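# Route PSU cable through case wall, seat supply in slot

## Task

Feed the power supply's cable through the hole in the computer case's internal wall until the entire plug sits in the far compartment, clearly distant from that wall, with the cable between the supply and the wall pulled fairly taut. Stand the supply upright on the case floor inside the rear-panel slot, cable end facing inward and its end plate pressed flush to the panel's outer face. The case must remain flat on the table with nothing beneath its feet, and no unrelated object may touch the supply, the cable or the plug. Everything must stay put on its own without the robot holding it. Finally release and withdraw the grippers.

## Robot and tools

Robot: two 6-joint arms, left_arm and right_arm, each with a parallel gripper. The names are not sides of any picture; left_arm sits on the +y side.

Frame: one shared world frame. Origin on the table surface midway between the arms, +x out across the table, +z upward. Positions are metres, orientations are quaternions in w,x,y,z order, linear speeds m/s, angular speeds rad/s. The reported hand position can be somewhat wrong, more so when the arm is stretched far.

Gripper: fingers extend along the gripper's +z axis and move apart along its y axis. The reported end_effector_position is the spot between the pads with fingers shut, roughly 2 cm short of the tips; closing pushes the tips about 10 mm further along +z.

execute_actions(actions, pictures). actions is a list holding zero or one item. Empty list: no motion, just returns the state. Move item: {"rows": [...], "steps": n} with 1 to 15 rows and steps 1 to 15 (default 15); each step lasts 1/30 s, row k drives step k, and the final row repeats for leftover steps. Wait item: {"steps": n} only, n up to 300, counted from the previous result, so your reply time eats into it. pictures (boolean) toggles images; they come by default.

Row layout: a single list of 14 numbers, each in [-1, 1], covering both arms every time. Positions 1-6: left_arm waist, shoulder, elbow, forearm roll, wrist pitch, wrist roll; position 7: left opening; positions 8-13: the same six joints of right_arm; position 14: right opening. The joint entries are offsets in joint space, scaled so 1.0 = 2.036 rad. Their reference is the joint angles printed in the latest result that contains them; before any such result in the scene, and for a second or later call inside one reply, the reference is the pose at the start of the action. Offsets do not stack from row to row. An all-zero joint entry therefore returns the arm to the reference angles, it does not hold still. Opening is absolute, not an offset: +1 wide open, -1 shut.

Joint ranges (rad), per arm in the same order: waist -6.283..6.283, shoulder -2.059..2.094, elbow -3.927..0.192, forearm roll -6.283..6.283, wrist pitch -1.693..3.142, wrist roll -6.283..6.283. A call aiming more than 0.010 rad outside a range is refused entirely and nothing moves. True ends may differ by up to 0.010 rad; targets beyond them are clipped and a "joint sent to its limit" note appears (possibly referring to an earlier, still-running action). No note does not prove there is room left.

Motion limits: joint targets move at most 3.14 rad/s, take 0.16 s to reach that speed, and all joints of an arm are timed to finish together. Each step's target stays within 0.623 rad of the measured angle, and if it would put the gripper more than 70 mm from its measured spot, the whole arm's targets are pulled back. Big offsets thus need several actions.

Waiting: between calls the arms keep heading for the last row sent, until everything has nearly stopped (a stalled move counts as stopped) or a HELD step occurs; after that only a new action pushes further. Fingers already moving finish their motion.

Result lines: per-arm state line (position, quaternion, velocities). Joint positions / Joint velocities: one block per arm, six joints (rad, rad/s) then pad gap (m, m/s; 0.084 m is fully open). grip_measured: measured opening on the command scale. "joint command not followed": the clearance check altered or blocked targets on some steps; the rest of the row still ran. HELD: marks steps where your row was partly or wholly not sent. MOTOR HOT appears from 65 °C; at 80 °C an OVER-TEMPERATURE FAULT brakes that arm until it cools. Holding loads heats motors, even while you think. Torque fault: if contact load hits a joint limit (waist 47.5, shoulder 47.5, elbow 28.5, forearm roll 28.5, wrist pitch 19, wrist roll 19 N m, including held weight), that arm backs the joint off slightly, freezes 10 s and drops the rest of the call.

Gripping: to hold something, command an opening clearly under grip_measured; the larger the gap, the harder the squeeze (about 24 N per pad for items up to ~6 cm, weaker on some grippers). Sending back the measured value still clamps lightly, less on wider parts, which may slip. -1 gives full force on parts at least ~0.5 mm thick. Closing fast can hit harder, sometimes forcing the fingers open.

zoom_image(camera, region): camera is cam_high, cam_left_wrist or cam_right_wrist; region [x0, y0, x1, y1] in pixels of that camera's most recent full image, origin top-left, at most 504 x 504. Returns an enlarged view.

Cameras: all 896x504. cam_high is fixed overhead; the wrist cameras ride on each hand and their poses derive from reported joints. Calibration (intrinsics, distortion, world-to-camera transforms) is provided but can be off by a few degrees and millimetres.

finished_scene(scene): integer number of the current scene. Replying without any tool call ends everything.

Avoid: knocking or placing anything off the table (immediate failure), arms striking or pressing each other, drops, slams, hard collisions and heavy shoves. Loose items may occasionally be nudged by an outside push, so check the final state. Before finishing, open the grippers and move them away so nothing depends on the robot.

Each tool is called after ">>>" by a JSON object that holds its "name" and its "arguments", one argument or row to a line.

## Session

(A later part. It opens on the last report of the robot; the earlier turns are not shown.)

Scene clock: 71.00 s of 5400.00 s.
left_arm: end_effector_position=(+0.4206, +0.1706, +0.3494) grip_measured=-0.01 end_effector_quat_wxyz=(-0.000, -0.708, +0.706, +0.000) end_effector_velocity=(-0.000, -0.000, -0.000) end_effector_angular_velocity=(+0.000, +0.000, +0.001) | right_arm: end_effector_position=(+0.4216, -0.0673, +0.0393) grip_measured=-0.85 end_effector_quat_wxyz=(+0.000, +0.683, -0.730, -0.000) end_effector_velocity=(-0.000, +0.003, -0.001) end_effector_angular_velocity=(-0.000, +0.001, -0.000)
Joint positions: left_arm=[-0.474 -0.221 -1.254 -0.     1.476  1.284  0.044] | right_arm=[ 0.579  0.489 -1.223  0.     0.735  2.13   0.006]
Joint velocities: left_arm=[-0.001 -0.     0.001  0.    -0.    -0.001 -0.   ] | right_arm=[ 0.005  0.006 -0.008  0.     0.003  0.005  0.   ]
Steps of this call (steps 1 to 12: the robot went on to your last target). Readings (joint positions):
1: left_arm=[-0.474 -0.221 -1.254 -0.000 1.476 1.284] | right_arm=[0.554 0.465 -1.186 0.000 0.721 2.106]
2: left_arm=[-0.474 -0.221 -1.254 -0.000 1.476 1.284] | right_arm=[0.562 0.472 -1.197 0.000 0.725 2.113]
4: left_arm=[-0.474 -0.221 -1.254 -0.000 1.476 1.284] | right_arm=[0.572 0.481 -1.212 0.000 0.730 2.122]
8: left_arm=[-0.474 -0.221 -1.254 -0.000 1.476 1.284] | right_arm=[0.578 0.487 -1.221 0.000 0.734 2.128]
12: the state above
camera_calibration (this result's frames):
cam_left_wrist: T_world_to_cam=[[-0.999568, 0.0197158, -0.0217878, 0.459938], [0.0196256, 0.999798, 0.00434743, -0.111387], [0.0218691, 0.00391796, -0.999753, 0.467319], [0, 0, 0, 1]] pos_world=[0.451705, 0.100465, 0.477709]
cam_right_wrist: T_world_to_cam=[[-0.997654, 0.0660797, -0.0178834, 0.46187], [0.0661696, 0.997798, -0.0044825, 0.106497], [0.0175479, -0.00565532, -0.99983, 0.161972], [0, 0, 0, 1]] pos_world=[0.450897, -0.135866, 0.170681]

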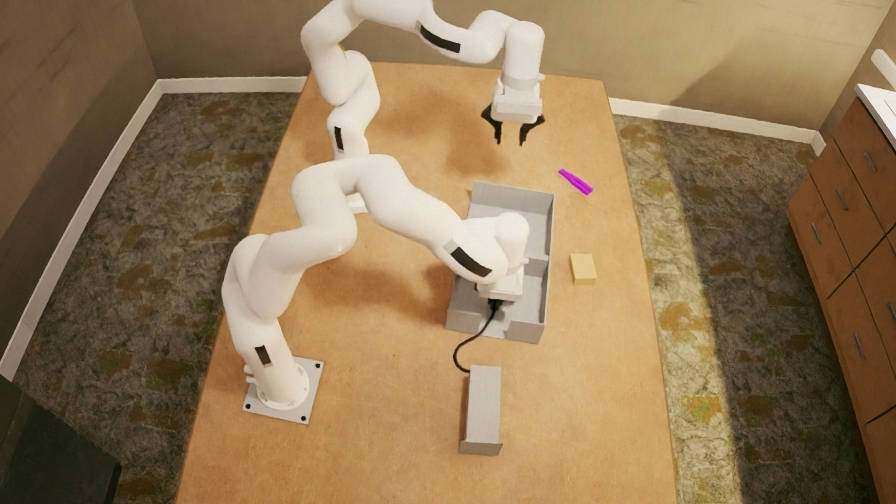

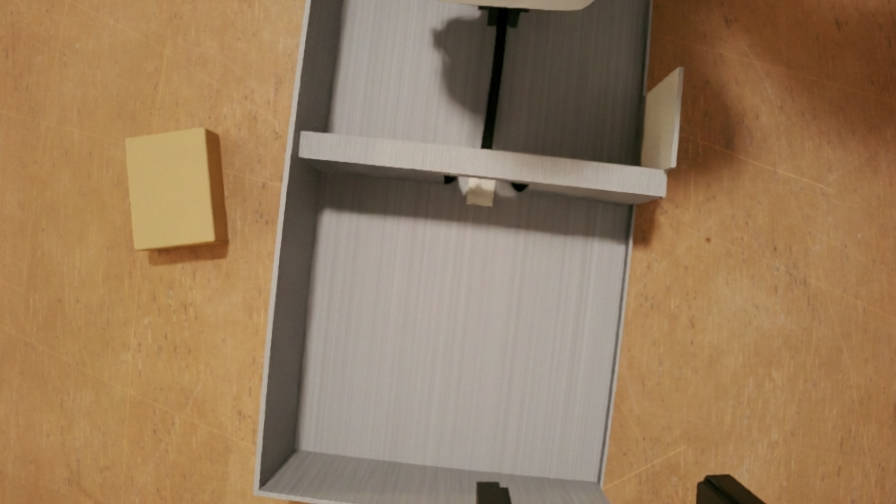

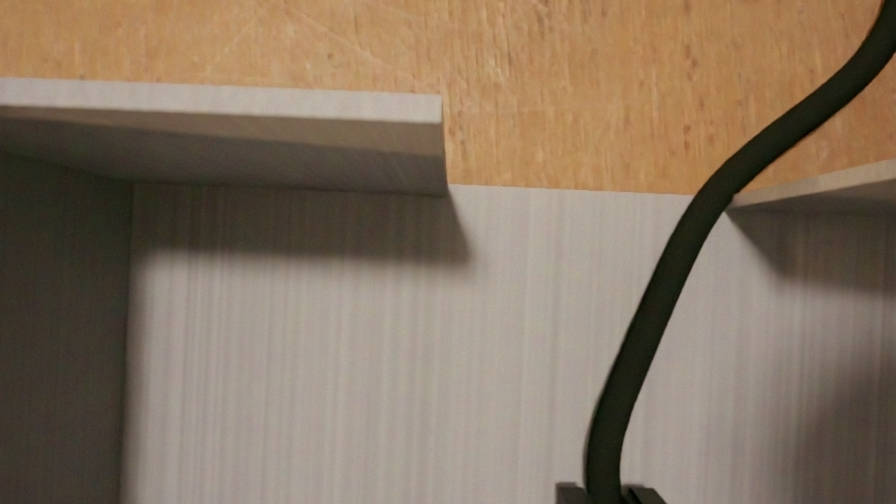

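>>> {"name": "execute_actions", "arguments": {
  "actions": [
    {"rows": [[0,0,0,0,0,-1,0,0.013,0.0165,-0.027,0,0.011,0.013,-1],[0,0,0,0,0,-1,0,0.013,0.0165,-0.027,0,0.011,0.013,-1],[0,0,0,0,0,-1,0,0.013,0.0165,-0.027,0,0.011,0.013,-1],[0,0,0,0,0,-1,0,0.013,0.0165,-0.027,0,0.011,0.013,-1],[0,0,0,0,0,-1,0,0.013,0.0165,-0.027,0,0.011,0.013,-1],[0,0,0,0,0,-1,0,0.027,0.033,-0.055,0,0.022,0.026,-1],[0,0,0,0,0,-1,0,0.027,0.033,-0.055,0,0.022,0.026,-1],[0,0,0,0,0,-1,0,0.027,0.033,-0.055,0,0.022,0.026,-1],[0,0,0,0,0,-1,0,0.027,0.033,-0.055,0,0.022,0.026,-1],[0,0,0,0,0,-1,0,0.027,0.033,-0.055,0,0.022,0.026,-1],[0,0,0,0,0,-1,0,0.040,0.0499,-0.0833,0,0.0329,0.0395,-1]], "steps": 15}
  ],
  "pictures": false
}}

>>> {"name": "execute_actions", "arguments": {
  "actions": [
    {"steps": 15}
  ],
  "pictures": false
}}

Scene clock: 83.27 s of 5400.00 s.
left_arm: end_effector_position=(+0.4206, +0.1706, +0.3494) grip_measured=-0.01 end_effector_quat_wxyz=(+0.000, +0.951, -0.310, -0.000) end_effector_velocity=(-0.000, -0.000, -0.000) end_effector_angular_velocity=(+0.002, +0.000, +2.689) | right_arm: end_effector_position=(+0.4279, -0.0185, +0.0397) grip_measured=-0.85 end_effector_quat_wxyz=(+0.000, +0.684, -0.729, -0.000) end_effector_velocity=(+0.004, +0.111, +0.003) end_effector_angular_velocity=(+0.010, -0.014, +0.028)
Joint positions: left_arm=[-0.474 -0.221 -1.254 -0.     1.476  0.346  0.044] | right_arm=[ 0.648  0.575 -1.367  0.     0.792  2.198  0.006]
Joint velocities: left_arm=[-0.001 -0.     0.    -0.    -0.    -2.689 -0.   ] | right_arm=[ 0.16   0.171 -0.292  0.001  0.103  0.132  0.   ]
From where the robot then was, a joint's target lay farther than a number of 1.0 reaches, so one or more steps of this call were cut to that.
Steps of this call (steps 1 to 30: the robot went on to your last target; steps 31 to 90: nothing new was sent; then 8.77 s passed at rest; steps 91 to 105: all 15 steps of this action). Readings (joint positions):
91: left_arm=[-0.474 -0.221 -1.254 -0.000 1.476 1.284] | right_arm=[0.580 0.489 -1.225 0.000 0.736 2.130]
92: left_arm=[-0.474 -0.221 -1.254 -0.000 1.476 1.279] | right_arm=[0.581 0.491 -1.228 0.000 0.738 2.132]
94: left_arm=[-0.474 -0.221 -1.254 -0.000 1.476 1.238] | right_arm=[0.590 0.505 -1.249 0.000 0.746 2.142]
98: left_arm=[-0.474 -0.221 -1.254 -0.000 1.476 0.977] | right_arm=[0.608 0.526 -1.286 0.000 0.761 2.160]
105: the state above

Scene clock: 83.77 s of 5400.00 s.
left_arm: end_effector_position=(+0.4206, +0.1706, +0.3494) grip_measured=-0.01 end_effector_quat_wxyz=(-0.000, +0.977, +0.212, -0.000) end_effector_velocity=(+0.000, +0.000, +0.000) end_effector_angular_velocity=(+0.000, -0.001, +0.403) | right_arm: end_effector_position=(+0.4287, -0.0101, +0.0399) grip_measured=-0.85 end_effector_quat_wxyz=(-0.000, +0.684, -0.730, -0.000) end_effector_velocity=(+0.000, +0.001, +0.000) end_effector_angular_velocity=(+0.000, -0.000, +0.001)
Joint positions: left_arm=[-0.474 -0.221 -1.254 -0.     1.476 -0.713  0.044] | right_arm=[ 0.66   0.59  -1.393  0.     0.802  2.21   0.006]
Joint velocities: left_arm=[ 0.    -0.    -0.001 -0.    -0.    -0.402  0.   ] | right_arm=[ 0.001  0.001 -0.002 -0.     0.001  0.    -0.   ]
Steps of this call (steps 1 to 15: the robot went on to your last target). Readings (joint positions):
1: left_arm=[-0.474 -0.221 -1.254 -0.000 1.476 0.256] | right_arm=[0.653 0.580 -1.375 0.000 0.795 2.201]
2: left_arm=[-0.474 -0.221 -1.254 -0.000 1.476 0.166] | right_arm=[0.655 0.583 -1.381 0.000 0.797 2.204]
4: left_arm=[-0.474 -0.221 -1.254 -0.000 1.476 -0.014] | right_arm=[0.658 0.587 -1.387 0.000 0.800 2.207]
8: left_arm=[-0.474 -0.221 -1.254 -0.000 1.476 -0.373] | right_arm=[0.659 0.589 -1.391 0.000 0.802 2.209]
15: the state above

>>> {"name": "execute_actions", "arguments": {
  "actions": [
    {"rows": [[-0.0442,0.144,0.176,0,-0.320,-0.550,0.2,0,0,0,0,0,0,-1]], "steps": 15}
  ],
  "pictures": false
}}

>>> {"name": "execute_actions", "arguments": {
  "actions": [
    {"steps": 20}
  ]
}}

Scene clock: 86.10 s of 5400.00 s.
left_arm: end_effector_position=(+0.4523, +0.1354, +0.2082) grip_measured=+0.19 end_effector_quat_wxyz=(-0.001, +0.898, +0.441, -0.001) end_effector_velocity=(+0.011, -0.064, -0.323) end_effector_angular_velocity=(+0.006, -0.002, +1.594) | right_arm: end_effector_position=(+0.4287, -0.0101, +0.0399) grip_measured=-0.85 end_effector_quat_wxyz=(-0.000, +0.684, -0.730, -0.000) end_effector_velocity=(+0.000, -0.000, +0.000) end_effector_angular_velocity=(+0.000, -0.000, -0.001)
Joint positions: left_arm=[-0.529 -0.043 -1.036 -0.     1.082 -1.252  0.052] | right_arm=[ 0.66   0.59  -1.393  0.     0.802  2.21   0.006]
Joint velocities: left_arm=[-0.125  0.407  0.498  0.    -0.906 -1.719 -0.   ] | right_arm=[-0. -0.  0.  0. -0.  0.  0.]
Steps of this call (steps 1 to 30: the robot went on to your last target; steps 31 to 55: nothing new was sent; steps 56 to 70: all 15 steps of this action). Readings (joint positions):
56: left_arm=[-0.474 -0.221 -1.254 -0.000 1.476 -0.752] | right_arm=[0.660 0.590 -1.393 0.000 0.802 2.210]
57: left_arm=[-0.475 -0.220 -1.253 -0.000 1.472 -0.756] | right_arm=[0.660 0.590 -1.393 0.000 0.802 2.210]
59: left_arm=[-0.480 -0.206 -1.235 -0.000 1.431 -0.796] | right_arm=[0.660 0.590 -1.393 0.000 0.802 2.210]
63: left_arm=[-0.499 -0.141 -1.155 -0.000 1.302 -0.932] | right_arm=[0.660 0.590 -1.393 0.000 0.802 2.210]
70: the state above

Scene clock: 86.77 s of 5400.00 s.
left_arm: end_effector_position=(+0.4459, +0.1208, +0.1204) grip_measured=+0.19 end_effector_quat_wxyz=(+0.000, +0.746, +0.665, +0.000) end_effector_velocity=(-0.003, +0.001, -0.005) end_effector_angular_velocity=(+0.003, +0.007, +0.016) | right_arm: end_effector_position=(+0.4287, -0.0101, +0.0399) grip_measured=-0.85 end_effector_quat_wxyz=(-0.000, +0.684, -0.730, -0.000) end_effector_velocity=(+0.000, -0.000, +0.000) end_effector_angular_velocity=(-0.000, -0.000, -0.001)
Joint positions: left_arm=[-0.564  0.071 -0.897 -0.     0.825 -1.831  0.052] | right_arm=[ 0.66   0.59  -1.393  0.     0.802  2.21   0.006]
Joint velocities: left_arm=[-0.001  0.006  0.008 -0.    -0.007 -0.017  0.   ] | right_arm=[ 0.    -0.001  0.    -0.001 -0.     0.001 -0.   ]
Steps of this call (steps 1 to 20: the robot went on to your last target). Readings (joint positions):
1: left_arm=[-0.533 -0.029 -1.020 -0.000 1.052 -1.313] | right_arm=[0.660 0.590 -1.393 0.000 0.802 2.210]
2: left_arm=[-0.537 -0.016 -1.003 -0.000 1.022 -1.377] | right_arm=[0.660 0.590 -1.393 0.000 0.802 2.210]
4: left_arm=[-0.546 0.011 -0.971 -0.000 0.962 -1.514] | right_arm=[0.660 0.590 -1.393 0.000 0.802 2.210]
8: left_arm=[-0.559 0.056 -0.916 -0.000 0.866 -1.738] | right_arm=[0.660 0.590 -1.393 0.000 0.802 2.210]
20: the state above
camera_calibration (this result's frames):
cam_left_wrist: T_world_to_cam=[[0.990483, -0.135912, -0.0217294, -0.387358], [-0.135839, -0.990719, 0.00482899, 0.248558], [-0.0221841, -0.00183134, -0.999752, 0.258376], [0, 0, 0, 1]] pos_world=[0.423167, 0.194077, 0.248694]
cam_right_wrist: T_world_to_cam=[[-0.997695, 0.0652282, -0.0186908, 0.465264], [0.0653127, 0.997857, -0.00394522, 0.0493487], [0.0183934, -0.00515687, -0.999818, 0.162366], [0, 0, 0, 1]] pos_world=[0.457982, -0.078754, 0.171228]

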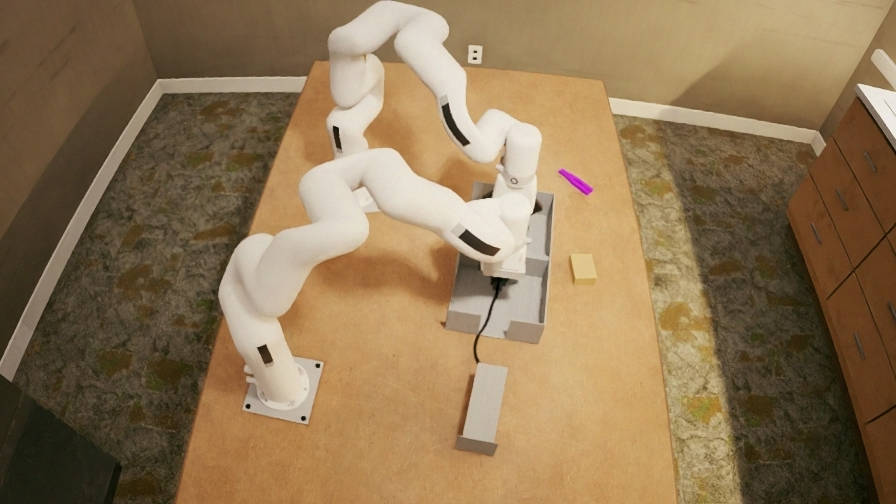

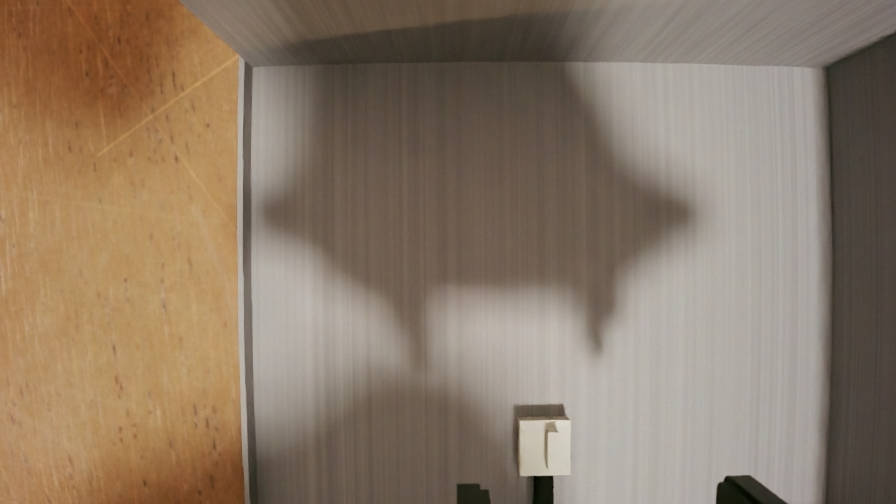

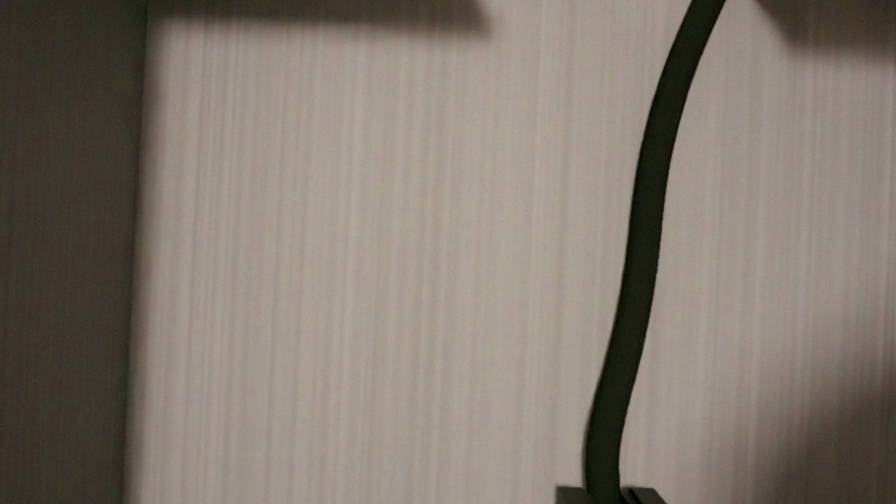

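>>> {"name": "execute_actions", "arguments": {
  "actions": [
    {"rows": [[-0.0214,0.0472,0.0156,0,-0.0624,-0.0226,-0.2,0,0,0,0,0,0,-1],[-0.0214,0.0472,0.0156,0,-0.0624,-0.0226,-0.2,0,0,0,0,0,0,-1],[-0.0214,0.0472,0.0156,0,-0.0624,-0.0226,-0.2,0,0,0,0,0,0,-1],[-0.0214,0.0472,0.0156,0,-0.0624,-0.0226,-0.2,0,0,0,0,0,0,-1],[-0.0214,0.0472,0.0156,0,-0.0624,-0.0226,-0.2,0,0,0,0,0,0,-1],[-0.0214,0.0472,0.0156,0,-0.0624,-0.0226,-0.2,0,0,0,0,0,0,-1],[-0.0214,0.0472,0.0156,0,-0.0624,-0.0226,-0.2,0,0,0,0,0,0,-1],[-0.0214,0.0472,0.0156,0,-0.0624,-0.0226,-0.2,0,0,0,0,0,0,-1],[-0.0214,0.0984,0.0239,0,-0.1218,-0.0226,-0.2,0,0,0,0,0,0,-1]], "steps": 15}
  ],
  "pictures": false
}}

>>> {"name": "execute_actions", "arguments": {
  "actions": [
    {"steps": 14}
  ]
}}

Scene clock: 96.57 s of 5400.00 s.
left_arm: end_effector_position=(+0.4383, +0.1029, +0.0393) grip_measured=-0.22 end_effector_quat_wxyz=(-0.003, +0.746, +0.666, -0.001) end_effector_velocity=(-0.050, +0.019, -0.164) end_effector_angular_velocity=(+0.055, +0.123, +0.001) | right_arm: end_effector_position=(+0.4287, -0.0101, +0.0399) grip_measured=-0.85 end_effector_quat_wxyz=(-0.000, +0.684, -0.730, -0.000) end_effector_velocity=(-0.000, -0.000, -0.001) end_effector_angular_velocity=(-0.000, +0.001, +0.001)
Joint positions: left_arm=[-0.607  0.248 -0.85  -0.     0.609 -1.876  0.035] | right_arm=[ 0.66   0.59  -1.393  0.     0.802  2.21   0.006]
Joint velocities: left_arm=[-0.005  0.327  0.115  0.    -0.308 -0.006  0.   ] | right_arm=[ 0.     0.001  0.001  0.     0.    -0.001 -0.   ]
Steps of this call (steps 1 to 15: the robot went on to your last target; steps 16 to 90: nothing new was sent; then 6.30 s passed at rest; steps 91 to 105: all 15 steps of this action). Readings (joint positions):
91: left_arm=[-0.564 0.072 -0.896 -0.000 0.825 -1.832] | right_arm=[0.660 0.590 -1.393 0.000 0.802 2.210]
92: left_arm=[-0.565 0.074 -0.896 -0.000 0.820 -1.834] | right_arm=[0.660 0.590 -1.393 0.000 0.802 2.210]
94: left_arm=[-0.577 0.098 -0.890 -0.000 0.783 -1.846] | right_arm=[0.660 0.590 -1.393 0.000 0.802 2.210]
98: left_arm=[-0.602 0.155 -0.866 -0.000 0.721 -1.869] | right_arm=[0.660 0.590 -1.393 0.000 0.802 2.210]
105: the state above

Scene clock: 97.03 s of 5400.00 s.
left_arm: end_effector_position=(+0.4398, +0.1019, +0.0308) grip_measured=-0.22 end_effector_quat_wxyz=(+0.000, +0.746, +0.666, -0.000) end_effector_velocity=(-0.001, +0.000, -0.002) end_effector_angular_velocity=(+0.001, +0.002, -0.000) | right_arm: end_effector_position=(+0.4287, -0.0101, +0.0399) grip_measured=-0.85 end_effector_quat_wxyz=(-0.000, +0.684, -0.730, -0.000) end_effector_velocity=(-0.000, -0.000, -0.000) end_effector_angular_velocity=(-0.000, +0.001, -0.001)
Joint positions: left_arm=[-0.608  0.271 -0.849 -0.     0.578 -1.877  0.035] | right_arm=[ 0.66   0.59  -1.393  0.     0.802  2.21   0.006]
Joint velocities: left_arm=[-0.     0.004  0.001 -0.    -0.003  0.     0.   ] | right_arm=[-0.     0.     0.     0.    -0.     0.001 -0.   ]
Steps of this call (steps 1 to 14: the robot went on to your last target). Readings (joint positions):
1: left_arm=[-0.607 0.257 -0.848 -0.000 0.600 -1.876] | right_arm=[0.660 0.590 -1.393 0.000 0.802 2.210]
2: left_arm=[-0.607 0.262 -0.847 -0.000 0.593 -1.876] | right_arm=[0.660 0.590 -1.393 0.000 0.802 2.210]
4: left_arm=[-0.607 0.266 -0.849 -0.000 0.585 -1.876] | right_arm=[0.660 0.590 -1.393 0.000 0.802 2.210]
8: left_arm=[-0.608 0.269 -0.849 -0.000 0.579 -1.877] | right_arm=[0.660 0.590 -1.393 0.000 0.802 2.210]
14: the state above
camera_calibration (this result's frames):
cam_left_wrist: T_world_to_cam=[[0.990813, -0.133415, -0.0221481, -0.386185], [-0.133344, -0.991059, 0.00468906, 0.228396], [-0.0225756, -0.00169268, -0.999744, 0.168818], [0, 0, 0, 1]] pos_world=[0.416904, 0.175116, 0.159151]
cam_right_wrist: T_world_to_cam=[[-0.997695, 0.0652285, -0.0186899, 0.465264], [0.065313, 0.997857, -0.00394602, 0.0493491], [0.0183925, -0.00515763, -0.999818, 0.162367], [0, 0, 0, 1]] pos_world=[0.457982, -0.0787543, 0.171227]

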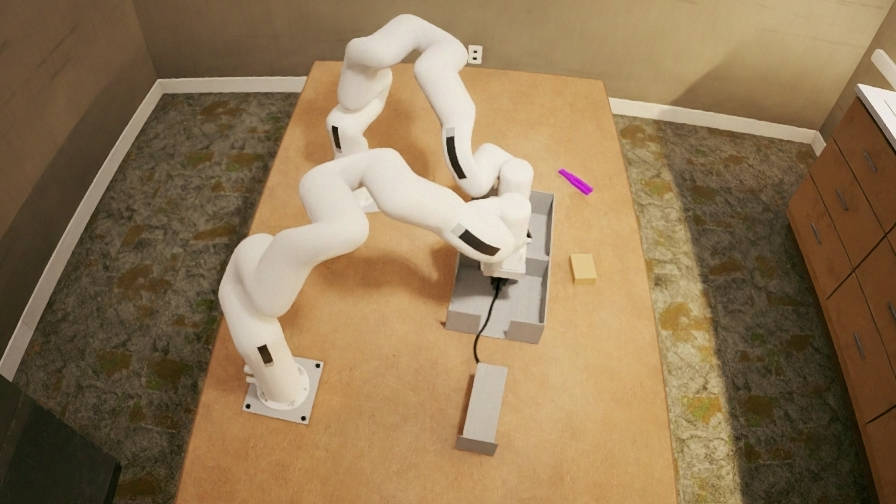

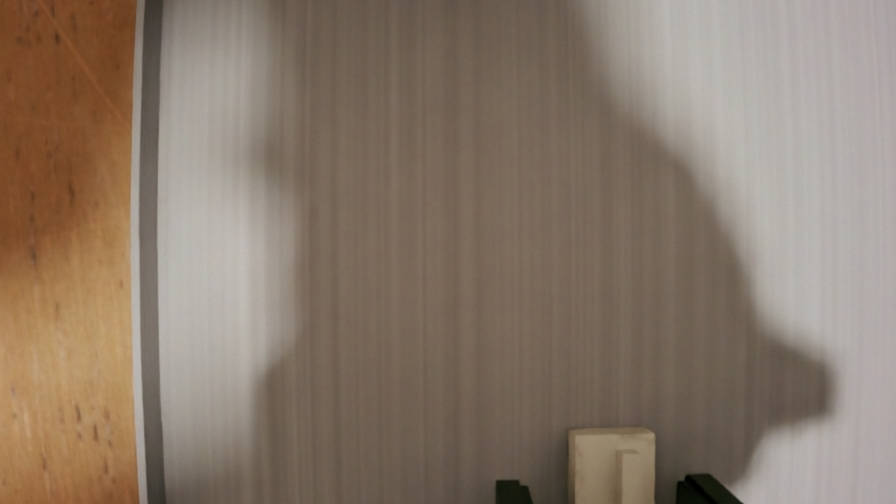

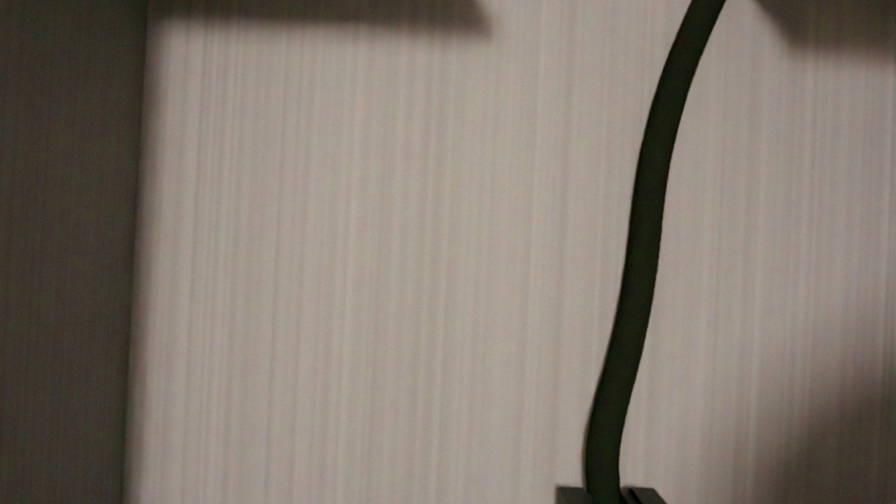

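>>> {"name": "execute_actions", "arguments": {
  "actions": [
    {"rows": [[0,0,0,0,0,0,-1,0,0,0,0,0,0,-1],[0,0,0,0,0,0,-1,0,0,0,0,0,0,-1],[0,0,0,0,0,0,-1,0,0,0,0,0,0,-1],[0,0,0,0,0,0,-1,0,0,0,0,0,0,-1],[0,0,0,0,0,0,-1,0,0,0,0,0,0,-1],[0,0,0,0,0,0,-1,0,0,0,0,0,0,-1],[0,0,0,0,0,0,-1,0,0,0,0,0,0,-1],[0,0,0,0,0,0,-1,0,0,0,0,0,0,-1],[0,0,0,0,0,0,-1,0,0,0,0,0,0,0]], "steps": 15}
  ],
  "pictures": false
}}

>>> {"name": "execute_actions", "arguments": {
  "actions": [
    {"rows": [[0,0,0,0,0,0,-1,-0.02,-0.045,-0.005,0,0.05,0,0],[0,0,0,0,0,0,-1,-0.02,-0.045,-0.005,0,0.05,0,0],[0,0,0,0,0,0,-1,-0.02,-0.045,-0.005,0,0.05,0,0],[0,0,0,0,0,0,-1,-0.02,-0.045,-0.005,0,0.05,0,0],[0,0,0,0,0,0,-1,-0.02,-0.045,-0.005,0,0.05,0,0],[0,0,0,0,0,0,-1,-0.02,-0.045,-0.005,0,0.05,0,0],[0,0,0,0,0,0,-1,-0.02,-0.045,-0.005,0,0.05,0,0],[0,0,0,0,0,0,-1,-0.06,-0.11,-0.02,0,0.13,0,1]], "steps": 15}
  ],
  "pictures": false
}}

Scene clock: 108.57 s of 5400.00 s.
left_arm: end_effector_position=(+0.4398, +0.1018, +0.0309) grip_measured=-0.62 end_effector_quat_wxyz=(+0.000, +0.746, +0.666, -0.000) end_effector_velocity=(-0.000, +0.000, -0.000) end_effector_angular_velocity=(+0.001, +0.001, -0.001) | right_arm: end_effector_position=(+0.4287, -0.0100, +0.0400) grip_measured=-0.01 end_effector_quat_wxyz=(-0.000, +0.684, -0.730, -0.000) end_effector_velocity=(+0.000, -0.001, +0.000) end_effector_angular_velocity=(-0.000, +0.000, -0.001)
Joint positions: left_arm=[-0.608  0.271 -0.849 -0.     0.578 -1.877  0.017] | right_arm=[ 0.66   0.59  -1.393  0.     0.802  2.21   0.043]
Joint velocities: left_arm=[ 0.001  0.     0.001  0.     0.001  0.001 -0.   ] | right_arm=[-0.001  0.    -0.    -0.     0.001 -0.     0.003]
Steps of this call (steps 1 to 30: the robot went on to your last target; steps 31 to 90: nothing new was sent; then 8.03 s passed at rest; steps 91 to 105: all 15 steps of this action). Readings (joint positions):
91: left_arm=[-0.608 0.271 -0.848 -0.000 0.577 -1.877] | right_arm=[0.660 0.590 -1.393 0.000 0.802 2.210]
92: left_arm=[-0.608 0.271 -0.848 -0.000 0.578 -1.877] | right_arm=[0.660 0.590 -1.393 0.000 0.802 2.210]
94: left_arm=[-0.608 0.271 -0.848 -0.000 0.578 -1.877] | right_arm=[0.660 0.590 -1.393 0.000 0.802 2.210]
98: left_arm=[-0.608 0.271 -0.849 -0.000 0.578 -1.877] | right_arm=[0.660 0.590 -1.393 0.000 0.802 2.210]
105: the state above

Scene clock: 109.07 s of 5400.00 s.
left_arm: end_effector_position=(+0.4398, +0.1018, +0.0309) grip_measured=-0.62 end_effector_quat_wxyz=(+0.000, +0.746, +0.666, -0.000) end_effector_velocity=(+0.000, -0.000, +0.000) end_effector_angular_velocity=(-0.000, -0.000, -0.001) | right_arm: end_effector_position=(+0.4521, -0.0656, +0.1496) grip_measured=+1.00 end_effector_quat_wxyz=(-0.005, +0.645, -0.764, +0.001) end_effector_velocity=(+0.056, -0.121, +0.261) end_effector_angular_velocity=(+0.060, -0.121, -0.230)
Joint positions: left_arm=[-0.608  0.271 -0.849 -0.     0.578 -1.877  0.017] | right_arm=[ 0.556  0.396 -1.431  0.     1.025  2.21   0.084]
Joint velocities: left_arm=[-0.    -0.    -0.    -0.    -0.     0.001  0.   ] | right_arm=[-0.232 -0.411 -0.143 -0.002  0.418 -0.002  0.001]
Steps of this call (steps 1 to 15: all 15 steps of this action). Readings (joint positions):
1: left_arm=[-0.608 0.271 -0.849 -0.000 0.578 -1.877] | right_arm=[0.660 0.590 -1.393 0.000 0.802 2.210]
2: left_arm=[-0.608 0.271 -0.849 -0.000 0.578 -1.877] | right_arm=[0.659 0.588 -1.392 0.000 0.807 2.210]
4: left_arm=[-0.608 0.271 -0.849 -0.000 0.578 -1.877] | right_arm=[0.648 0.562 -1.391 0.000 0.840 2.210]
8: left_arm=[-0.608 0.271 -0.849 -0.000 0.578 -1.877] | right_arm=[0.623 0.507 -1.408 0.000 0.887 2.210]
15: the state above

>>> {"name": "execute_actions", "arguments": {
  "actions": [
    {"rows": [[0,0,0,0,0,0,-0.2,-0.204,-0.233,0.198,0,0.040,-0.222,1],[0,0,0,0,0,0,-0.2,-0.204,-0.233,0.198,0,0.040,-0.222,1],[0,0,0,0,0,0,-0.2,-0.204,-0.233,0.198,0,0.040,-0.222,1],[0,0,0,0,0,0,-0.2,-0.204,-0.233,0.198,0,0.040,-0.222,1],[-0.013,0.0066,-0.0087,0,0.0022,-0.013,-0.2,-0.204,-0.233,0.198,0,0.040,-0.222,1],[-0.013,0.0066,-0.0087,0,0.0022,-0.013,-0.2,-0.204,-0.233,0.198,0,0.040,-0.222,1],[-0.013,0.0066,-0.0087,0,0.0022,-0.013,-0.2,-0.204,-0.233,0.198,0,0.040,-0.222,1],[-0.013,0.0066,-0.0087,0,0.0022,-0.013,-0.2,-0.204,-0.233,0.198,0,0.040,-0.222,1],[-0.013,0.0066,-0.0087,0,0.0022,-0.013,-0.2,-0.204,-0.233,0.198,0,0.040,-0.222,1],[-0.013,0.0066,-0.0087,0,0.0022,-0.013,-0.2,-0.204,-0.233,0.198,0,0.040,-0.222,1],[-0.013,0.0066,-0.0087,0,0.0022,-0.013,-0.2,-0.204,-0.233,0.198,0,0.040,-0.222,1],[-0.013,0.0066,-0.0087,0,0.0022,-0.013,-0.2,-0.204,-0.233,0.198,0,0.040,-0.222,1],[-0.013,0.0066,-0.0087,0,0.0022,-0.013,-1,-0.204,-0.233,0.198,0,0.040,-0.222,1]], "steps": 15}
  ],
  "pictures": false
}}

>>> {"name": "execute_actions", "arguments": {
  "actions": [
    {"steps": 20}
  ]
}}

Scene clock: 117.90 s of 5400.00 s.
left_arm: end_effector_position=(+0.4388, +0.0894, +0.0302) grip_measured=-0.61 end_effector_quat_wxyz=(+0.000, +0.746, +0.666, -0.000) end_effector_velocity=(+0.001, -0.004, +0.001) end_effector_angular_velocity=(-0.001, -0.002, +0.002) | right_arm: end_effector_position=(+0.4224, -0.2363, +0.2077) grip_measured=+1.00 end_effector_quat_wxyz=(-0.000, +0.652, -0.758, +0.000) end_effector_velocity=(-0.141, -0.354, +0.074) end_effector_angular_velocity=(-0.001, +0.002, +0.090)
Joint positions: left_arm=[-0.633  0.284 -0.866 -0.     0.582 -1.902  0.017] | right_arm=[ 0.268  0.065 -1.159  0.     1.093  1.904  0.084]
Joint velocities: left_arm=[-0.008  0.004 -0.009  0.     0.003 -0.01  -0.036] | right_arm=[-0.661 -0.741  0.678  0.     0.065 -0.752  0.   ]
Steps of this call (steps 1 to 30: the robot went on to your last target; steps 31 to 90: nothing new was sent; then 5.33 s passed at rest; steps 91 to 105: all 15 steps of this action). Readings (joint positions):
91: left_arm=[-0.608 0.271 -0.849 -0.000 0.578 -1.877] | right_arm=[0.538 0.366 -1.433 0.000 1.067 2.210]
92: left_arm=[-0.608 0.271 -0.849 -0.000 0.578 -1.877] | right_arm=[0.536 0.363 -1.430 0.000 1.067 2.206]
94: left_arm=[-0.608 0.271 -0.849 -0.000 0.578 -1.877] | right_arm=[0.508 0.330 -1.396 0.001 1.070 2.170]
98: left_arm=[-0.621 0.278 -0.858 -0.000 0.580 -1.890] | right_arm=[0.418 0.233 -1.313 0.000 1.078 2.074]
105: the state above

Scene clock: 118.57 s of 5400.00 s.
left_arm: end_effector_position=(+0.4388, +0.0889, +0.0302) grip_measured=-0.61 end_effector_quat_wxyz=(+0.000, +0.746, +0.666, -0.000) end_effector_velocity=(+0.000, -0.000, +0.000) end_effector_angular_velocity=(-0.000, -0.000, -0.001) | right_arm: end_effector_position=(+0.3900, -0.2997, +0.2187) grip_measured=+1.00 end_effector_quat_wxyz=(+0.000, +0.659, -0.752, -0.000) end_effector_velocity=(-0.000, -0.002, +0.001) end_effector_angular_velocity=(-0.000, -0.002, -0.002)
Joint positions: left_arm=[-0.634  0.284 -0.866 -0.     0.582 -1.903  0.017] | right_arm=[ 0.141 -0.077 -1.028  0.     1.106  1.758  0.084]
Joint velocities: left_arm=[-0.     0.    -0.     0.    -0.     0.001 -0.   ] | right_arm=[-0.004 -0.004  0.001 -0.     0.001 -0.002 -0.   ]
Steps of this call (steps 1 to 20: the robot went on to your last target). Readings (joint positions):
1: left_arm=[-0.634 0.284 -0.866 -0.000 0.582 -1.902] | right_arm=[0.246 0.040 -1.136 0.000 1.096 1.878]
2: left_arm=[-0.634 0.284 -0.866 -0.000 0.582 -1.903] | right_arm=[0.223 0.015 -1.113 0.000 1.098 1.853]
4: left_arm=[-0.634 0.284 -0.866 -0.000 0.582 -1.903] | right_arm=[0.183 -0.030 -1.072 -0.000 1.102 1.809]
8: left_arm=[-0.634 0.284 -0.866 -0.000 0.582 -1.903] | right_arm=[0.151 -0.066 -1.038 0.000 1.105 1.771]
20: the state above
camera_calibration (this result's frames):
cam_left_wrist: T_world_to_cam=[[0.990796, -0.133536, -0.0221762, -0.386941], [-0.133464, -0.991042, 0.00471504, 0.215459], [-0.0226072, -0.00171192, -0.999743, 0.16816], [0, 0, 0, 1]] pos_world=[0.415937, 0.162147, 0.15852]
cam_right_wrist: T_world_to_cam=[[-0.991121, 0.131754, -0.0179137, 0.466068], [0.131848, 0.991261, -0.00420386, 0.313687], [0.0172033, -0.00652843, -0.999831, 0.340473], [0, 0, 0, 1]] pos_world=[0.414714, -0.370129, 0.350083]

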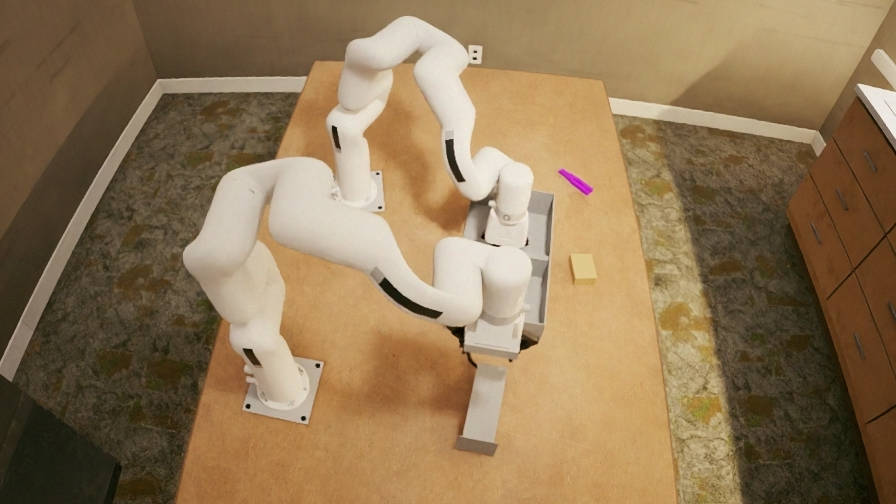

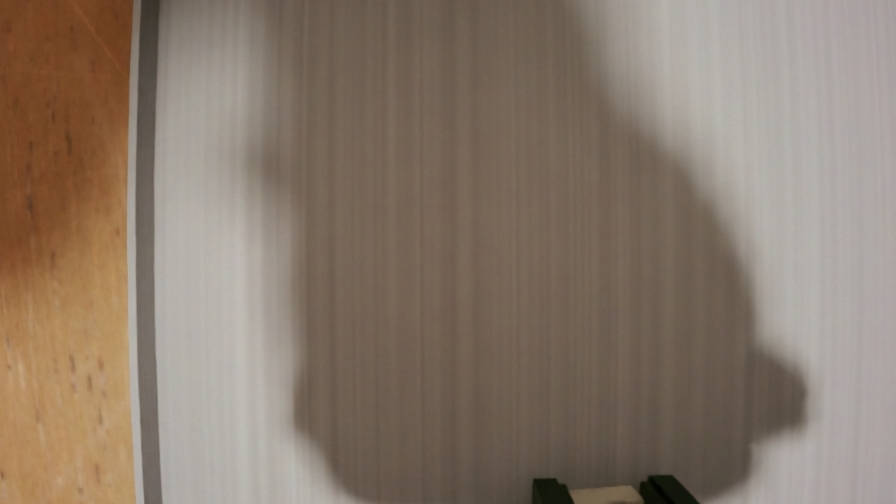

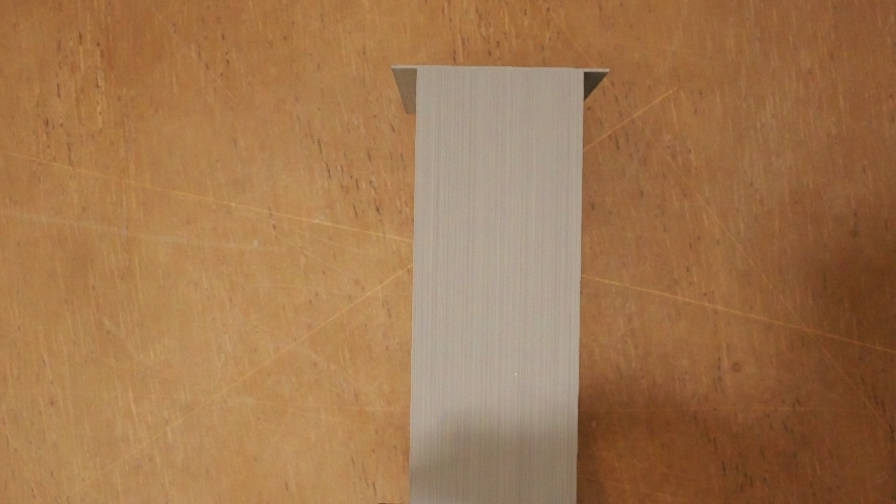

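>>> {"name": "execute_actions", "arguments": {
  "actions": [
    {"rows": [[0,0,0,0,0,0,-1,-0.061,0.0733,0.0489,0,-0.1228,-0.053,1]], "steps": 15}
  ],
  "pictures": false
}}

>>> {"name": "execute_actions", "arguments": {
  "actions": [
    {"steps": 10}
  ]
}}

Scene clock: 125.77 s of 5400.00 s.
left_arm: end_effector_position=(+0.4388, +0.0889, +0.0302) grip_measured=-0.61 end_effector_quat_wxyz=(+0.000, +0.746, +0.666, -0.000) end_effector_velocity=(-0.000, +0.000, -0.000) end_effector_angular_velocity=(+0.001, +0.001, -0.001) | right_arm: end_effector_position=(+0.4013, -0.3544, +0.1326) grip_measured=+1.00 end_effector_quat_wxyz=(-0.000, +0.653, -0.757, +0.000) end_effector_velocity=(+0.014, -0.014, -0.009) end_effector_angular_velocity=(-0.003, -0.052, +0.007)
Joint positions: left_arm=[-0.634  0.284 -0.866 -0.     0.582 -1.903  0.017] | right_arm=[ 0.021  0.067 -0.932  0.     0.864  1.654  0.084]
Joint velocities: left_arm=[-0.     0.     0.    -0.     0.001  0.    -0.   ] | right_arm=[-0.029  0.027  0.007  0.    -0.087 -0.036  0.   ]
Steps of this call (steps 1 to 15: the robot went on to your last target; steps 16 to 90: nothing new was sent; then 3.70 s passed at rest; steps 91 to 105: all 15 steps of this action). Readings (joint positions):
91: left_arm=[-0.634 0.284 -0.866 -0.000 0.582 -1.903] | right_arm=[0.141 -0.078 -1.027 0.000 1.106 1.758]
92: left_arm=[-0.634 0.284 -0.866 -0.000 0.582 -1.903] | right_arm=[0.139 -0.076 -1.027 0.000 1.102 1.756]
94: left_arm=[-0.634 0.284 -0.866 -0.000 0.582 -1.903] | right_arm=[0.122 -0.057 -1.016 0.000 1.062 1.739]
98: left_arm=[-0.634 0.284 -0.866 -0.000 0.582 -1.903] | right_arm=[0.060 0.021 -0.960 0.000 0.945 1.689]
105: the state above

Scene clock: 126.10 s of 5400.00 s.
left_arm: end_effector_position=(+0.4388, +0.0889, +0.0302) grip_measured=-0.61 end_effector_quat_wxyz=(+0.000, +0.746, +0.666, -0.000) end_effector_velocity=(-0.000, +0.000, -0.000) end_effector_angular_velocity=(+0.000, +0.001, +0.000) | right_arm: end_effector_position=(+0.4012, -0.3559, +0.1301) grip_measured=+1.00 end_effector_quat_wxyz=(-0.000, +0.653, -0.757, +0.000) end_effector_velocity=(-0.001, -0.001, -0.002) end_effector_angular_velocity=(+0.000, +0.002, -0.002)
Joint positions: left_arm=[-0.634  0.284 -0.866 -0.     0.582 -1.903  0.017] | right_arm=[ 0.017  0.071 -0.929  0.     0.856  1.651  0.084]
Joint velocities: left_arm=[ 0.    -0.     0.001 -0.    -0.    -0.    -0.   ] | right_arm=[-0.003  0.003  0.002 -0.    -0.003 -0.001 -0.   ]
Steps of this call (steps 1 to 10: the robot went on to your last target). Readings (joint positions):
1: left_arm=[-0.634 0.284 -0.866 -0.000 0.582 -1.903] | right_arm=[0.020 0.068 -0.931 0.000 0.861 1.653]
2: left_arm=[-0.634 0.284 -0.866 -0.000 0.582 -1.903] | right_arm=[0.019 0.069 -0.931 0.000 0.860 1.652]
4: left_arm=[-0.634 0.284 -0.866 -0.000 0.582 -1.903] | right_arm=[0.019 0.070 -0.930 0.000 0.858 1.651]
8: left_arm=[-0.634 0.284 -0.866 -0.000 0.582 -1.903] | right_arm=[0.018 0.071 -0.929 0.000 0.856 1.651]
10: the state above
camera_calibration (this result's frames):
cam_left_wrist: T_world_to_cam=[[0.990795, -0.133539, -0.0222013, -0.386931], [-0.133466, -0.991042, 0.00470758, 0.215462], [-0.022631, -0.00170113, -0.999742, 0.168162], [0, 0, 0, 1]] pos_world=[0.415932, 0.162148, 0.158514]
cam_right_wrist: T_world_to_cam=[[-0.988844, 0.147637, -0.0197897, 0.48803], [0.147743, 0.989018, -0.00398828, 0.360343], [0.0189835, -0.00686757, -0.999796, 0.250394], [0, 0, 0, 1]] pos_world=[0.424594, -0.426717, 0.261438]

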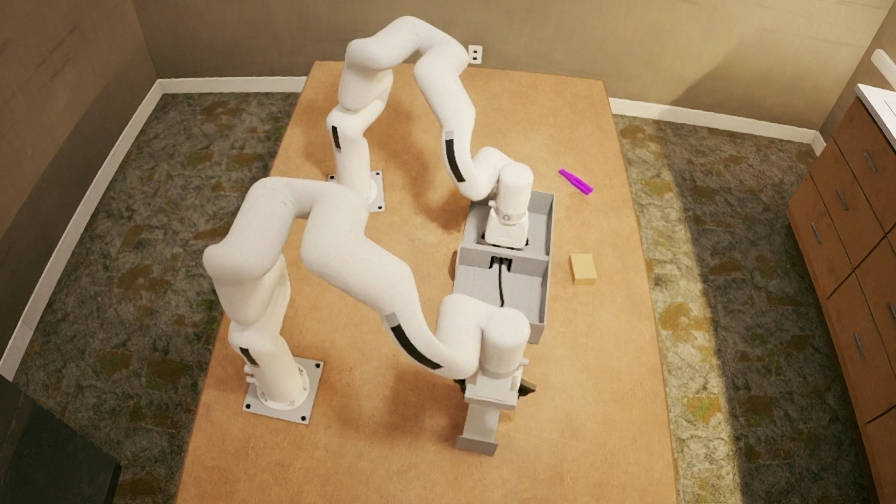

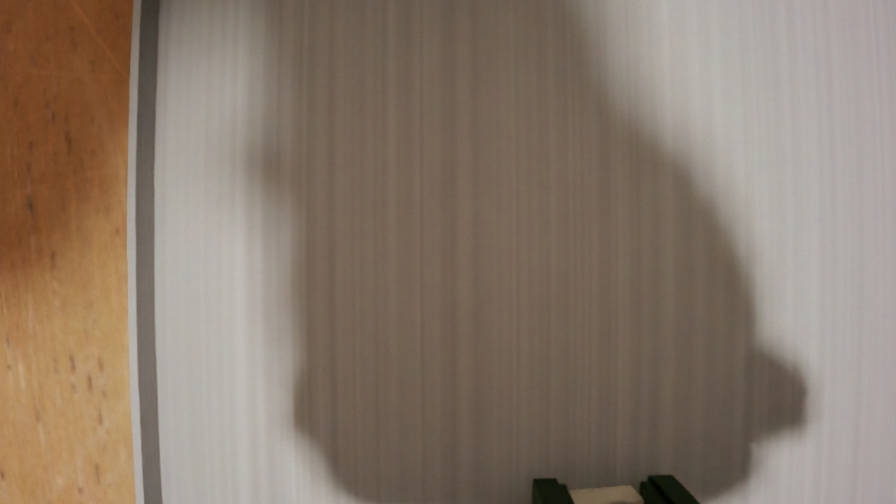

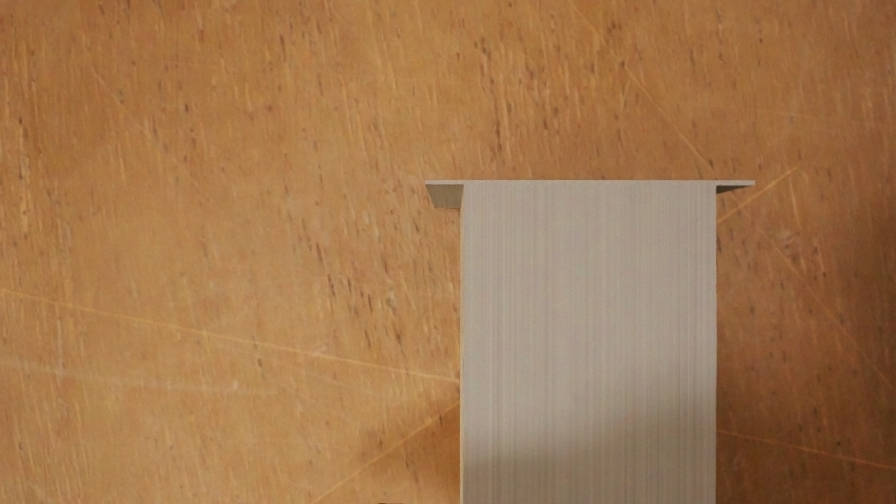

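>>> {"name": "execute_actions", "arguments": {
  "actions": [
    {"rows": [[0,0,0,0,0,0,-1,0,0.0371,0.019,0,-0.055,0,1],[0,0,0,0,0,0,-1,0,0.0371,0.019,0,-0.055,0,1],[0,0,0,0,0,0,-1,0,0.0371,0.019,0,-0.055,0,1],[0,0,0,0,0,0,-1,0,0.0371,0.019,0,-0.055,0,1],[0,0,0,0,0,0,-1,0,0.0371,0.019,0,-0.055,0,1],[0,0,0,0,0,0,-1,0,0.0371,0.019,0,-0.055,0,1],[0,0,0,0,0,0,-1,0,0.0747,0.029,0,-0.1027,0,1]], "steps": 15}
  ],
  "pictures": false
}}

>>> {"name": "execute_actions", "arguments": {
  "actions": [
    {"steps": 8}
  ],
  "pictures": false
}}

>>> {"name": "execute_actions", "arguments": {
  "actions": [
    {"rows": [[0,0,0,0,0,0,-1,0,0,0,0,0,0,0.7],[0,0,0,0,0,0,-1,0,0,0,0,0,0,0.6],[0,0,0,0,0,0,-1,0,0,0,0,0,0,0.5],[0,0,0,0,0,0,-1,0,0,0,0,0,0,0.4],[0,0,0,0,0,0,-1,0,0,0,0,0,0,0.2],[0,0,0,0,0,0,-1,0,0,0,0,0,0,0.0],[0,0,0,0,0,0,-1,0,0,0,0,0,0,-0.3]], "steps": 12}
  ],
  "pictures": false
}}

Scene clock: 133.87 s of 5400.00 s.
left_arm: end_effector_position=(+0.4388, +0.0889, +0.0302) grip_measured=-0.61 end_effector_quat_wxyz=(+0.000, +0.746, +0.666, -0.000) end_effector_velocity=(-0.000, -0.000, +0.000) end_effector_angular_velocity=(-0.000, -0.000, -0.001) | right_arm: end_effector_position=(+0.3993, -0.3558, +0.0568) grip_measured=+1.00 end_effector_quat_wxyz=(+0.002, +0.653, -0.757, -0.002) end_effector_velocity=(+0.021, -0.001, -0.021) end_effector_angular_velocity=(-0.005, -0.067, +0.001)
Joint positions: left_arm=[-0.634  0.284 -0.866 -0.     0.582 -1.903  0.017] | right_arm=[ 0.017  0.216 -0.87   0.     0.66   1.651  0.084]
Joint velocities: left_arm=[-0. -0.  0. -0. -0.  0. -0.] | right_arm=[ 0.     0.072 -0.006 -0.001 -0.133 -0.     0.   ]
Steps of this call (steps 1 to 15: the robot went on to your last target; steps 16 to 90: nothing new was sent; then 4.27 s passed at rest; steps 91 to 105: all 15 steps of this action). Readings (joint positions):
91: left_arm=[-0.634 0.284 -0.866 -0.000 0.582 -1.903] | right_arm=[0.017 0.072 -0.928 0.000 0.856 1.651]
92: left_arm=[-0.634 0.284 -0.866 -0.000 0.582 -1.903] | right_arm=[0.017 0.074 -0.928 0.000 0.851 1.651]
94: left_arm=[-0.634 0.284 -0.866 -0.000 0.582 -1.903] | right_arm=[0.017 0.094 -0.920 0.000 0.816 1.651]
98: left_arm=[-0.634 0.284 -0.866 -0.000 0.582 -1.903] | right_arm=[0.017 0.141 -0.891 0.000 0.759 1.651]
105: the state above

Scene clock: 134.13 s of 5400.00 s.
left_arm: end_effector_position=(+0.4388, +0.0889, +0.0302) grip_measured=-0.61 end_effector_quat_wxyz=(+0.000, +0.746, +0.666, -0.000) end_effector_velocity=(+0.000, +0.000, -0.000) end_effector_angular_velocity=(-0.000, +0.000, +0.001) | right_arm: end_effector_position=(+0.4011, -0.3559, +0.0550) grip_measured=+1.00 end_effector_quat_wxyz=(-0.000, +0.653, -0.757, +0.000) end_effector_velocity=(-0.003, +0.000, -0.005) end_effector_angular_velocity=(+0.000, +0.007, +0.000)
Joint positions: left_arm=[-0.634  0.284 -0.866 -0.     0.582 -1.903  0.017] | right_arm=[ 0.017  0.222 -0.87   0.     0.648  1.651  0.084]
Joint velocities: left_arm=[ 0.     0.    -0.    -0.    -0.    -0.001  0.   ] | right_arm=[-0.     0.008  0.005 -0.001 -0.007  0.     0.   ]
Steps of this call (steps 1 to 8: the robot went on to your last target). Readings (joint positions):
1: left_arm=[-0.634 0.284 -0.866 -0.000 0.582 -1.903] | right_arm=[0.017 0.218 -0.870 0.000 0.656 1.651]
2: left_arm=[-0.634 0.284 -0.866 -0.000 0.582 -1.903] | right_arm=[0.017 0.219 -0.871 0.000 0.653 1.651]
4: left_arm=[-0.634 0.284 -0.866 -0.000 0.582 -1.903] | right_arm=[0.017 0.220 -0.871 0.000 0.650 1.651]
8: the state above

Scene clock: 134.53 s of 5400.00 s.
left_arm: end_effector_position=(+0.4388, +0.0889, +0.0302) grip_measured=-0.61 end_effector_quat_wxyz=(+0.000, +0.746, +0.666, -0.000) end_effector_velocity=(+0.000, -0.000, +0.000) end_effector_angular_velocity=(-0.000, -0.001, -0.001) | right_arm: end_effector_position=(+0.4011, -0.3559, +0.0550) grip_measured=+0.50 end_effector_quat_wxyz=(-0.000, +0.653, -0.757, +0.000) end_effector_velocity=(+0.000, -0.000, +0.000) end_effector_angular_velocity=(-0.000, -0.001, -0.001)
Joint positions: left_arm=[-0.634  0.284 -0.866 -0.     0.582 -1.903  0.017] | right_arm=[ 0.017  0.222 -0.87   0.     0.648  1.651  0.065]
Joint velocities: left_arm=[ 0.     0.    -0.    -0.    -0.001  0.001  0.   ] | right_arm=[-0.    -0.    -0.001 -0.     0.001  0.001 -0.   ]
Steps of this call (steps 1 to 12: all 12 steps of this action). Readings (joint positions):
1: left_arm=[-0.634 0.284 -0.866 -0.000 0.582 -1.903] | right_arm=[0.017 0.222 -0.870 0.000 0.648 1.651]
2: left_arm=[-0.634 0.284 -0.866 -0.000 0.582 -1.903] | right_arm=[0.017 0.222 -0.870 0.000 0.648 1.651]
4: left_arm=[-0.634 0.284 -0.866 -0.000 0.582 -1.903] | right_arm=[0.017 0.222 -0.870 0.000 0.648 1.651]
8: left_arm=[-0.634 0.284 -0.866 -0.000 0.582 -1.903] | right_arm=[0.017 0.222 -0.870 0.000 0.648 1.651]
12: the state above

>>> {"name": "execute_actions", "arguments": {
  "actions": [
    {"rows": [[0,0,0,0,0,0,-1,0.060,-0.0468,-0.0305,0,0.0771,0.0516,-0.3],[0,0,0,0,0,0,-1,0.060,-0.0468,-0.0305,0,0.0771,0.0516,-0.3],[0,0,0,0,0,0,-1,0.060,-0.0468,-0.0305,0,0.0771,0.0516,-0.3],[0,0,0,0,0,0,-1,0.060,-0.0468,-0.0305,0,0.0771,0.0516,-0.3],[0,0,0,0,0,0,-1,0.060,-0.0468,-0.0305,0,0.0771,0.0516,-0.3],[0,0,0,0,0,0,-1,0.060,-0.0468,-0.0305,0,0.0771,0.0516,-0.3],[0,0,0,0,0,0,-1,0.060,-0.0468,-0.0305,0,0.0771,0.0516,-0.3],[0,0,0,0,0,0,-1,0.060,-0.0468,-0.0305,0,0.0771,0.0516,-0.3],[0,0,0,0,0,0,-1,0.060,-0.0468,-0.0305,0,0.0771,0.0516,-0.3],[0,0,0,0,0,0,-1,0.060,-0.0468,-0.0305,0,0.0771,0.0516,-0.3],[0,0,0,0,0,0,-1,0.141,-0.0639,-0.1022,0,0.166,0.1277,-0.3],[0,0,0,0,0,0,-1,0.141,-0.0639,-0.1022,0,0.166,0.1277,-0.3],[0,0,0,0,0,0,-1,0.141,-0.0639,-0.1022,0,0.166,0.1277,-0.3],[0,0,0,0,0,0,-1,0.141,-0.0639,-0.1022,0,0.166,0.1277,-0.3],[0.0643,-0.0567,0.0265,0,0.0303,0.0643,-1,0.141,-0.0639,-0.1022,0,0.166,0.1277,-0.3]], "steps": 15}
  ],
  "pictures": false
}}

>>> {"name": "execute_actions", "arguments": {
  "actions": [
    {"steps": 15}
  ],
  "pictures": false
}}

Scene clock: 149.07 s of 5400.00 s.
left_arm: end_effector_position=(+0.4388, +0.0890, +0.0302) grip_measured=-0.61 end_effector_quat_wxyz=(+0.000, +0.746, +0.666, -0.000) end_effector_velocity=(+0.000, +0.010, +0.004) end_effector_angular_velocity=(+0.002, +0.005, -0.012) | right_arm: end_effector_position=(+0.4092, -0.2747, +0.1240) grip_measured=+0.50 end_effector_quat_wxyz=(+0.006, +0.659, -0.752, -0.004) end_effector_velocity=(+0.088, +0.361, +0.284) end_effector_angular_velocity=(+0.014, -0.140, +0.124)
Joint positions: left_arm=[-0.634  0.284 -0.866 -0.     0.582 -1.903  0.017] | right_arm=[ 0.192  0.121 -0.975 -0.     0.868  1.809  0.065]
Joint velocities: left_arm=[ 0.02  -0.018  0.01   0.     0.013  0.031  0.   ] | right_arm=[ 0.742 -0.175 -0.661  0.009  0.696  0.611  0.   ]
Steps of this call (steps 1 to 15: the robot went on to your last target; steps 16 to 90: nothing new was sent; then 11.03 s passed at rest; steps 91 to 105: all 15 steps of this action). Readings (joint positions):
91: left_arm=[-0.634 0.284 -0.866 -0.000 0.582 -1.903] | right_arm=[0.018 0.222 -0.870 0.000 0.648 1.651]
92: left_arm=[-0.634 0.284 -0.866 -0.000 0.582 -1.903] | right_arm=[0.020 0.221 -0.871 0.000 0.652 1.654]
94: left_arm=[-0.634 0.284 -0.866 -0.000 0.582 -1.903] | right_arm=[0.045 0.203 -0.878 -0.000 0.692 1.679]
98: left_arm=[-0.634 0.284 -0.866 -0.000 0.582 -1.903] | right_arm=[0.119 0.144 -0.925 0.000 0.772 1.734]
105: the state above

Scene clock: 149.57 s of 5400.00 s.
left_arm: end_effector_position=(+0.4454, +0.1491, +0.0590) grip_measured=-0.61 end_effector_quat_wxyz=(-0.000, +0.746, +0.666, -0.000) end_effector_velocity=(+0.001, +0.005, +0.004) end_effector_angular_velocity=(-0.001, -0.003, -0.002) | right_arm: end_effector_position=(+0.4146, -0.2204, +0.1685) grip_measured=+0.50 end_effector_quat_wxyz=(+0.001, +0.663, -0.749, -0.000) end_effector_velocity=(+0.006, +0.006, +0.011) end_effector_angular_velocity=(+0.005, -0.022, +0.001)
Joint positions: left_arm=[-0.505  0.17  -0.813 -0.     0.643 -1.774  0.017] | right_arm=[ 0.303  0.093 -1.076 -0.     0.985  1.91   0.065]
Joint velocities: left_arm=[ 0.012 -0.012  0.003 -0.     0.006  0.014  0.   ] | right_arm=[ 0.01  -0.008 -0.019  0.     0.005  0.009 -0.   ]
Steps of this call (steps 1 to 15: the robot went on to your last target). Readings (joint positions):
1: left_arm=[-0.631 0.281 -0.865 -0.000 0.584 -1.899] | right_arm=[0.216 0.115 -0.998 0.000 0.890 1.828]
2: left_arm=[-0.620 0.271 -0.859 -0.000 0.591 -1.885] | right_arm=[0.238 0.108 -1.019 0.000 0.911 1.847]
4: left_arm=[-0.571 0.229 -0.838 -0.000 0.613 -1.838] | right_arm=[0.272 0.098 -1.052 0.000 0.945 1.877]
8: left_arm=[-0.516 0.180 -0.820 -0.000 0.636 -1.788] | right_arm=[0.297 0.093 -1.071 0.000 0.976 1.902]
15: the state above


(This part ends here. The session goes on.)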